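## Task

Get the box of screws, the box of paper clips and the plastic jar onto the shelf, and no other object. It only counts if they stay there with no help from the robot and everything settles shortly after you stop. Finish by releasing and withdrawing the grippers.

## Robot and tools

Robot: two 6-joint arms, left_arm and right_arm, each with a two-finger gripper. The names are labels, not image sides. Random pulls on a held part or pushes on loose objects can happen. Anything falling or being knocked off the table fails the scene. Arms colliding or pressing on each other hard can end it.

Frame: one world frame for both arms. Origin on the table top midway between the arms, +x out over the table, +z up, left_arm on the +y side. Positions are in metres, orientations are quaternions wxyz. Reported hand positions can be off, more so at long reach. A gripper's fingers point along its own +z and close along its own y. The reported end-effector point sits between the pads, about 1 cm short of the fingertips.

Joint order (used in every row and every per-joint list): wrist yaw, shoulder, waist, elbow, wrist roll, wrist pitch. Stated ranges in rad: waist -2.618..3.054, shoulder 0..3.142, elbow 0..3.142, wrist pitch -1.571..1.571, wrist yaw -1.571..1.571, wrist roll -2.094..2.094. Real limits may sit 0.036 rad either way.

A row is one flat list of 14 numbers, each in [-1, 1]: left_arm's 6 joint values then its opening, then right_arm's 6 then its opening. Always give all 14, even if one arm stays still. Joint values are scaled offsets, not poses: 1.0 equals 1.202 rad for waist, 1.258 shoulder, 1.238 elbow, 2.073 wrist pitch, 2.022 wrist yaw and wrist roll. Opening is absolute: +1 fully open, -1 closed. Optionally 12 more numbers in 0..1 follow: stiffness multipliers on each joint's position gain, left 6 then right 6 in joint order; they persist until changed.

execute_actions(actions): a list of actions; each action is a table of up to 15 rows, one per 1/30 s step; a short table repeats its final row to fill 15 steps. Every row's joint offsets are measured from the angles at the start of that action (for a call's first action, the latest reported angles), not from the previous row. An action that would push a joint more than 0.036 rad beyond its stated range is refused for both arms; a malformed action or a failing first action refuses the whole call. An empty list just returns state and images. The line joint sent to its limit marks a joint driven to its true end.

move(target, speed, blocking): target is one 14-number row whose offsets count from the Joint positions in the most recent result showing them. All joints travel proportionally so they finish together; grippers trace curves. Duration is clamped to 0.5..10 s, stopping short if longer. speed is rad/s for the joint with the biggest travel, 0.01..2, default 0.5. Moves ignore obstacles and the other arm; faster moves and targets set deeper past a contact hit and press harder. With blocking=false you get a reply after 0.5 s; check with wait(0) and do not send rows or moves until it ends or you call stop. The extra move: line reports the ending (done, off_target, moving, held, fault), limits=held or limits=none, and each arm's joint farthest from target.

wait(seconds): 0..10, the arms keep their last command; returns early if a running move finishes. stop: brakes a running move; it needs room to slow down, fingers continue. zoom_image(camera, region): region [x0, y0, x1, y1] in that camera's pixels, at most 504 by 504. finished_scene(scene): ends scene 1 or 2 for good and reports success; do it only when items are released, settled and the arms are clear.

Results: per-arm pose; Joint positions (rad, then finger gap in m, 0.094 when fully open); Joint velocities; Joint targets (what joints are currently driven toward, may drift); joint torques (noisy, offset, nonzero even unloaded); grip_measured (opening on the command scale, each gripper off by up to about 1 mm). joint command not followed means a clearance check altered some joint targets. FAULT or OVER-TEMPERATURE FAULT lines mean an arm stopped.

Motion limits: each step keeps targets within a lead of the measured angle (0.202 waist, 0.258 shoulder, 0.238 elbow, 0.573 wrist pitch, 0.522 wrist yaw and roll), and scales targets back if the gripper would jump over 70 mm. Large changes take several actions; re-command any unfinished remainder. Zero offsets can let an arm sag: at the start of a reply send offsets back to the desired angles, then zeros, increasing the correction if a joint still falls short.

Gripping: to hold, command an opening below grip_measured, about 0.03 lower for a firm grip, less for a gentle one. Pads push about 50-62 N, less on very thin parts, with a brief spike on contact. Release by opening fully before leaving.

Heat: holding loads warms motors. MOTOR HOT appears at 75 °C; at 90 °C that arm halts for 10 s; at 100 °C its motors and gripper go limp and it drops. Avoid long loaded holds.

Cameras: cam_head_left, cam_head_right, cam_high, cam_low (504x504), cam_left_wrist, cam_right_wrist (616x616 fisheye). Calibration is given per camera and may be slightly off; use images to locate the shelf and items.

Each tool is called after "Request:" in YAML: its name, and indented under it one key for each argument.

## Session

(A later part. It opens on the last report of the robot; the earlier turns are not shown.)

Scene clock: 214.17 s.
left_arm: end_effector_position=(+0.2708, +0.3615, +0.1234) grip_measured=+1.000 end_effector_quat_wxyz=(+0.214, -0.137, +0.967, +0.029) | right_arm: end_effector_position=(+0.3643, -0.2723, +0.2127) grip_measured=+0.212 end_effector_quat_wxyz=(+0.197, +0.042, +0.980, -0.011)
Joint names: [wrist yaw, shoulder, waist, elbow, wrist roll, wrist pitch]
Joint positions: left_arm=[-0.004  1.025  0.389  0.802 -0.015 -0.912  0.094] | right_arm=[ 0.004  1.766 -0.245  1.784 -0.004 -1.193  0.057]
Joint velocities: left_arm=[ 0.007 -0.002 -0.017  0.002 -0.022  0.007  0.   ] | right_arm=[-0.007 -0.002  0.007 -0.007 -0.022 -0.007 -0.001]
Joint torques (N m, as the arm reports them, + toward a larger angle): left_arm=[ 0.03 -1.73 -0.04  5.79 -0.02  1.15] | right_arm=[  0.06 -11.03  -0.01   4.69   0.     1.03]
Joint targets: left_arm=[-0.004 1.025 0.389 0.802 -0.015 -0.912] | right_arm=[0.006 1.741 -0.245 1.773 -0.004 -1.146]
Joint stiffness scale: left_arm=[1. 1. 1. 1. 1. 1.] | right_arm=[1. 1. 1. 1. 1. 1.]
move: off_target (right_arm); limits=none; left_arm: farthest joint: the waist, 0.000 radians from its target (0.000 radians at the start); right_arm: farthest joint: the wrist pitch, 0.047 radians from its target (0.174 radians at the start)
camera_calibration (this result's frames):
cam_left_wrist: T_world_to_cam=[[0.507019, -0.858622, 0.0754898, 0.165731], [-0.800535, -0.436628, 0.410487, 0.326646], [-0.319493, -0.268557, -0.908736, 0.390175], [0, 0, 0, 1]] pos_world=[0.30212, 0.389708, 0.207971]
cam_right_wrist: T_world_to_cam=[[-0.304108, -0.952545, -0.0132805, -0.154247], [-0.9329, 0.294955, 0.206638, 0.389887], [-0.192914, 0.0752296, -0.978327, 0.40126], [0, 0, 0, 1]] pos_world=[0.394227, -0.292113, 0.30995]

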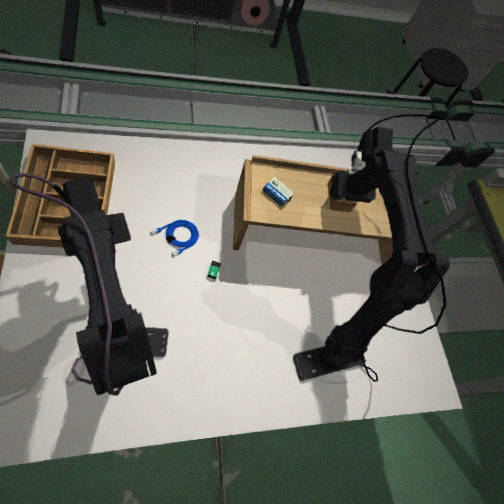

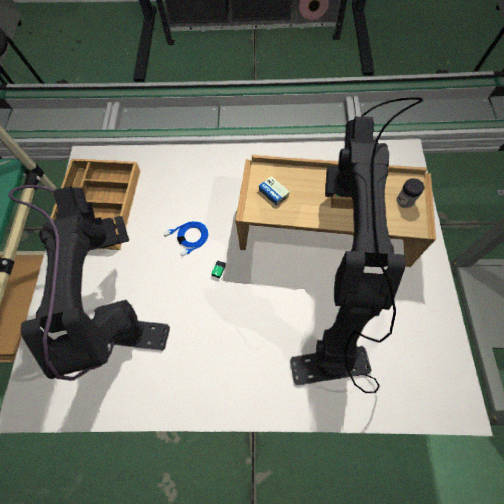

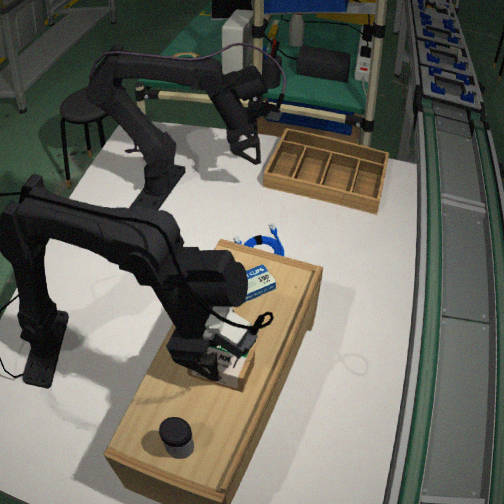

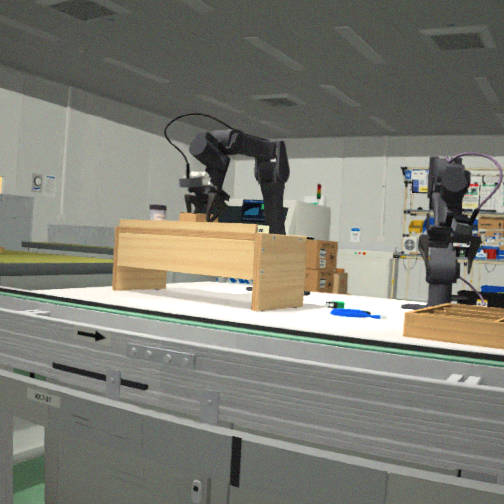

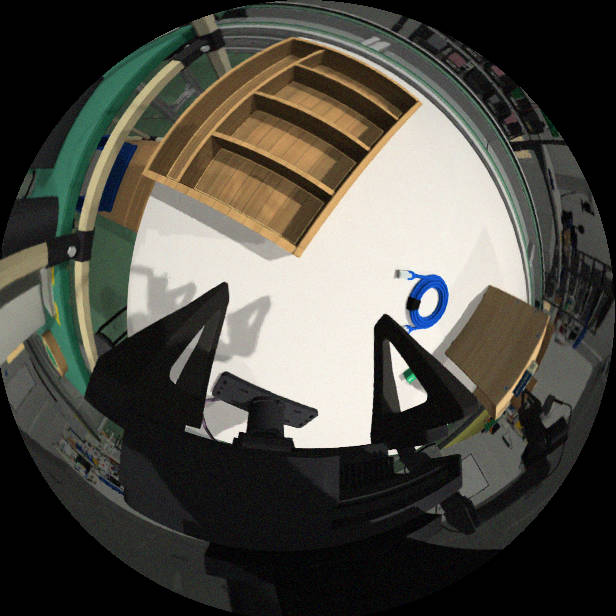

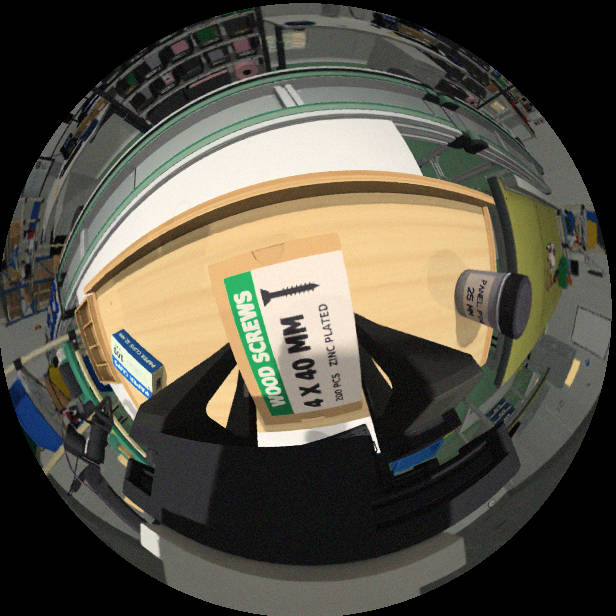

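In contact. Release and retreat.

Request:
execute_actions:
  actions:
    - [[0,0,0,0,0,0,1,0,-0.012,0,-0.005,0,0.012,0.18],[0,0,0,0,0,0,1,0,-0.008,0,0,0,0.006,0.19],[0,0,0,0,0,0,1,0,-0.006,0,0,0,0.003,0.2],[0,0,0,0,0,0,1,0,-0.006,0,0,0,0.003,0.21],[0,0,0,0,0,0,1,0,-0.006,0,0,0,0.003,0.22],[0,0,0,0,0,0,1,0,-0.006,0,0,0,0.003,0.24],[0,0,0,0,0,0,1,0,-0.006,0,0,0,0.003,0.3],[0,0,0,0,0,0,1,0,-0.006,0,0,0,0.003,0.4],[0,0,0,0,0,0,1,0,-0.006,0,0,0,0.003,0.55],[0,0,0,0,0,0,1,0,-0.006,0,0,0,0.003,0.7],[0,0,0,0,0,0,1,0,-0.006,0,0,0,0.003,0.85],[0,0,0,0,0,0,1,0,-0.006,0,0,0,0.003,1]]

Request:
move:
  target: [0,0,0,0,0,0,1, 0,-0.55,0,-0.25,0,-0.12,1]
  speed: 0.9

Scene clock: 219.70 s.
left_arm: end_effector_position=(+0.2708, +0.3615, +0.1234) grip_measured=+1.000 end_effector_quat_wxyz=(+0.214, -0.137, +0.967, +0.029) | right_arm: end_effector_position=(+0.3640, -0.2722, +0.2126) grip_measured=+1.000 end_effector_quat_wxyz=(+0.196, +0.042, +0.980, -0.011)
Joint names: [wrist yaw, shoulder, waist, elbow, wrist roll, wrist pitch]
Joint positions: left_arm=[-0.004  1.025  0.389  0.802 -0.015 -0.912  0.094] | right_arm=[ 0.004  1.766 -0.245  1.784 -0.004 -1.194  0.094]
Joint velocities: left_arm=[ 0.022  0.007 -0.002 -0.007 -0.081 -0.007  0.   ] | right_arm=[-0.037 -0.007 -0.027 -0.022  0.037 -0.022  0.004]
Joint torques (N m, as the arm reports them, + toward a larger angle): left_arm=[ 0.04 -1.75  0.01  5.86 -0.01  1.13] | right_arm=[ 0.03 -9.38 -0.03  5.46  0.    0.66]
Joint targets: left_arm=[-0.004 1.025 0.389 0.802 -0.015 -0.912] | right_arm=[0.004 1.759 -0.245 1.784 -0.004 -1.186]
Joint stiffness scale: left_arm=[1. 1. 1. 1. 1. 1.] | right_arm=[1. 1. 1. 1. 1. 1.]
camera_calibration (this result's frames):
cam_left_wrist: T_world_to_cam=[[0.507019, -0.858622, 0.0754898, 0.165731], [-0.800535, -0.436628, 0.410487, 0.326646], [-0.319493, -0.268557, -0.908736, 0.390175], [0, 0, 0, 1]] pos_world=[0.30212, 0.389708, 0.207971]
cam_right_wrist: T_world_to_cam=[[-0.303988, -0.952583, -0.0132913, -0.15431], [-0.932635, 0.294717, 0.208169, 0.389081], [-0.194382, 0.075677, -0.978002, 0.40163], [0, 0, 0, 1]] pos_world=[0.394032, -0.292057, 0.309749]

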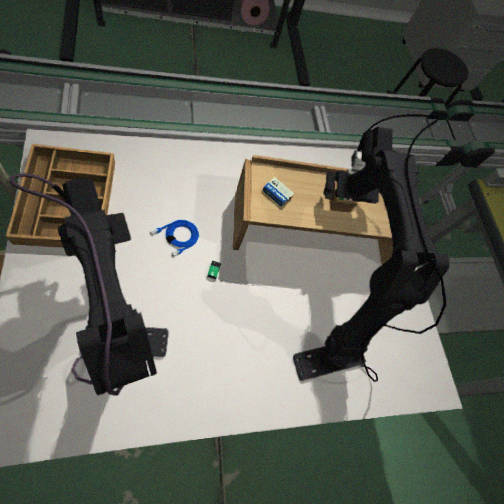

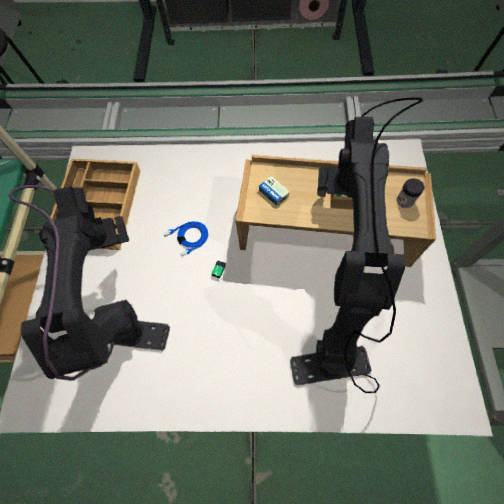

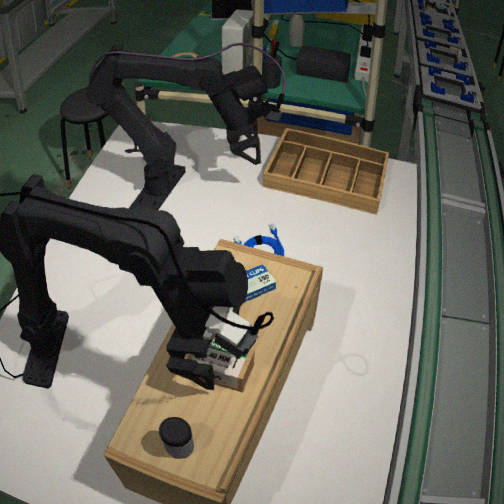

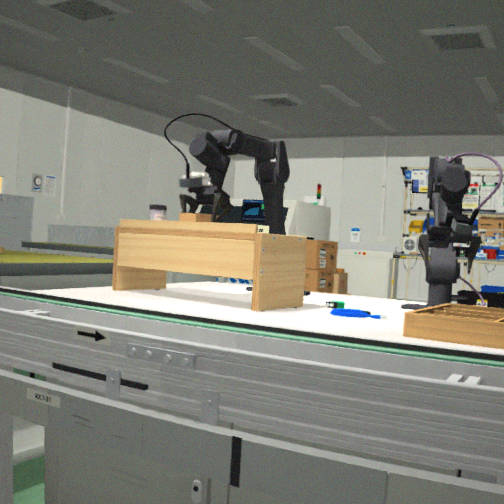

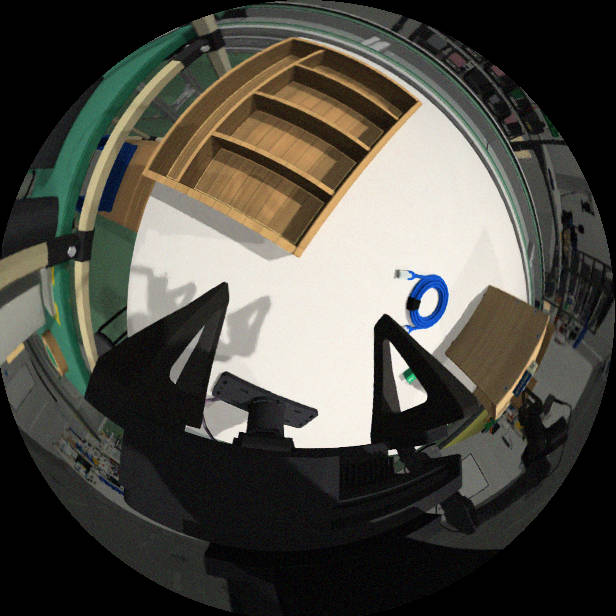

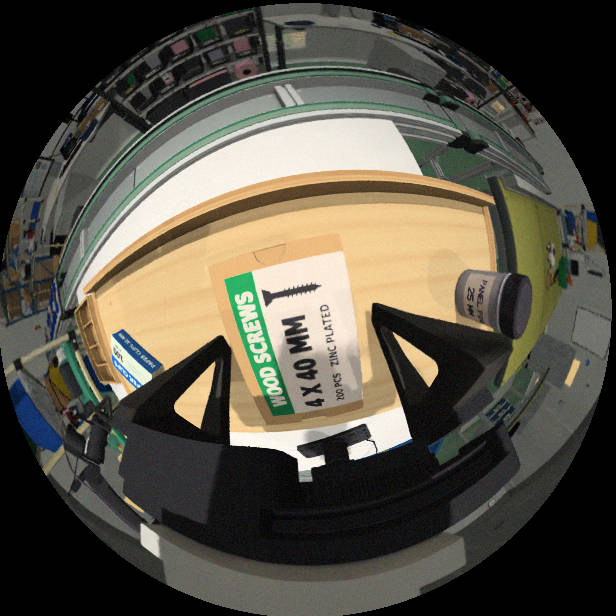

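Scene clock: 221.10 s.
left_arm: end_effector_position=(+0.2708, +0.3615, +0.1234) grip_measured=+1.000 end_effector_quat_wxyz=(+0.214, -0.137, +0.967, +0.029) | right_arm: end_effector_position=(+0.1795, -0.2557, +0.2879) grip_measured=+1.000 end_effector_quat_wxyz=(+0.262, +0.042, +0.964, -0.014)
Joint names: [wrist yaw, shoulder, waist, elbow, wrist roll, wrist pitch]
Joint positions: left_arm=[-0.004  1.025  0.389  0.802 -0.015 -0.912  0.094] | right_arm=[ 0.004  1.086 -0.245  1.483 -0.004 -1.437  0.094]
Joint velocities: left_arm=[-0.066 -0.012 -0.012 -0.002  0.066 -0.022  0.   ] | right_arm=[-0.007  0.012  0.002 -0.012  0.007 -0.051  0.   ]
Joint torques (N m, as the arm reports them, + toward a larger angle): left_arm=[ 0.02 -1.72 -0.01  5.86 -0.03  1.16] | right_arm=[ 0.03 -2.12 -0.01  4.31  0.01  0.73]
Joint targets: left_arm=[-0.004 1.025 0.389 0.802 -0.015 -0.912] | right_arm=[0.004 1.075 -0.245 1.475 -0.004 -1.443]
Joint stiffness scale: left_arm=[1. 1. 1. 1. 1. 1.] | right_arm=[1. 1. 1. 1. 1. 1.]
move: done; limits=none; left_arm: farthest joint: the waist, 0.000 radians from its target (0.000 radians at the start); right_arm: farthest joint: the shoulder, 0.012 radians from its target (0.692 radians at the start)
camera_calibration (this result's frames):
cam_left_wrist: T_world_to_cam=[[0.507019, -0.858622, 0.0754898, 0.165731], [-0.800535, -0.436628, 0.410487, 0.326646], [-0.319493, -0.268557, -0.908736, 0.390175], [0, 0, 0, 1]] pos_world=[0.30212, 0.389708, 0.207971]
cam_right_wrist: T_world_to_cam=[[-0.30018, -0.952923, -0.0427626, -0.185974], [-0.951976, 0.296446, 0.0765625, 0.238261], [-0.0602814, 0.0636916, -0.996147, 0.416296], [0, 0, 0, 1]] pos_world=[0.196088, -0.274365, 0.388498]

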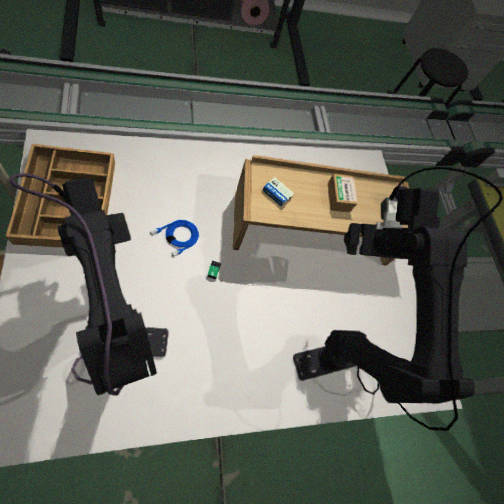

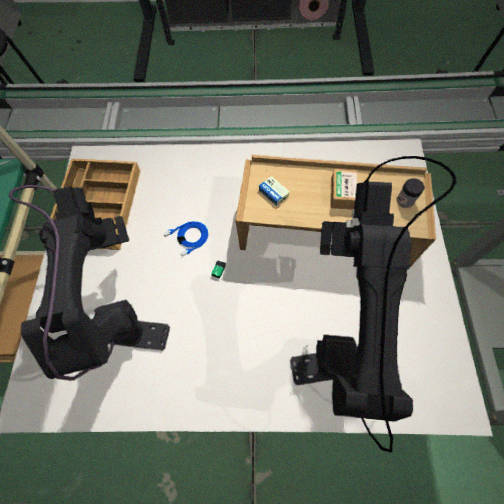

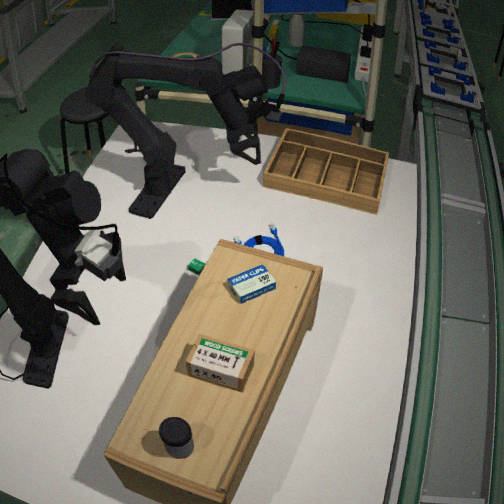

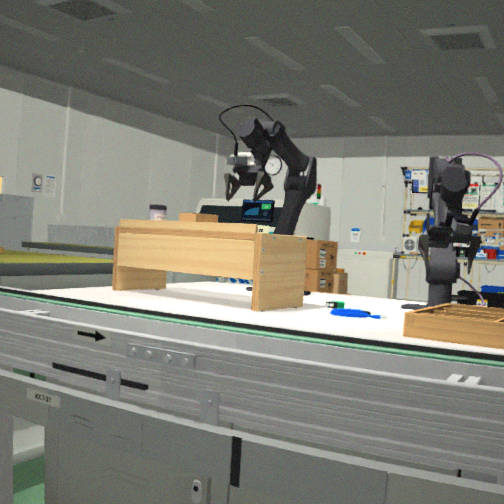

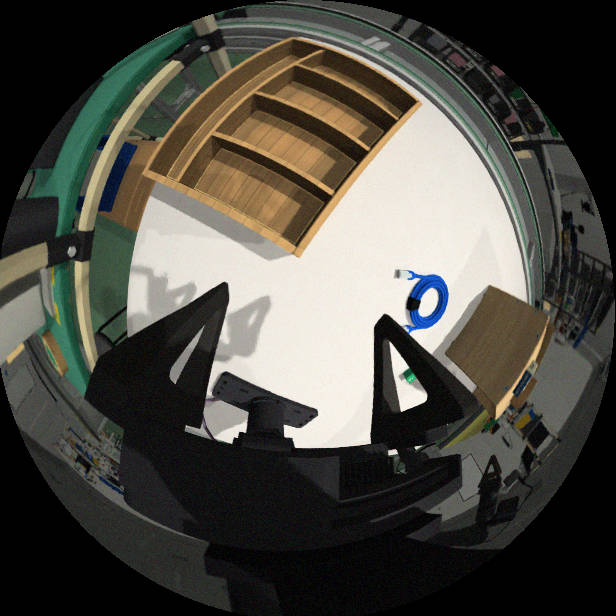

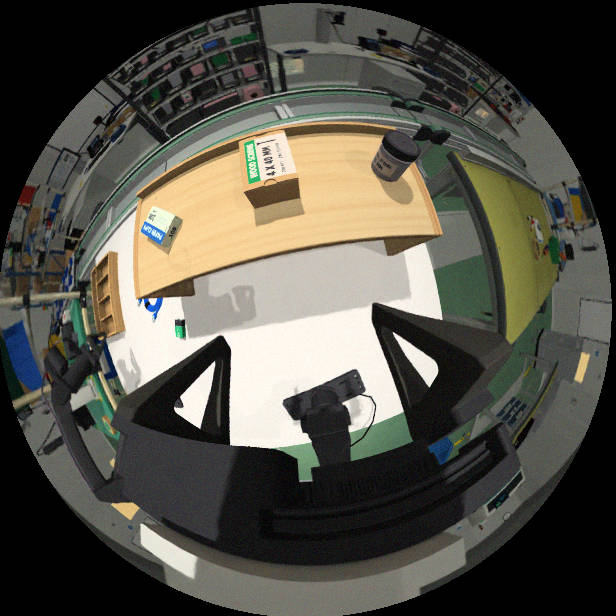

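Kinematic notes (for later): shoulder at height 0.118, 0.02 fwd; upper 0.264; forearm 0.245+0.06 offset (L2=0.2522, β=0.2401, q3=γ−β, q2=π−α1); tool 0.0703+0.1777·cos(yaw), θ=q3−q2+q4; left base (0.040,0.2975) yaw −0.123; right base (−0.0444,−0.2351) yaw +0.159; neg. wrist yaw → left, neg. roll → CCW from above.

Request:
finished_scene:
  scene: 1

The scene is finished: the task was done.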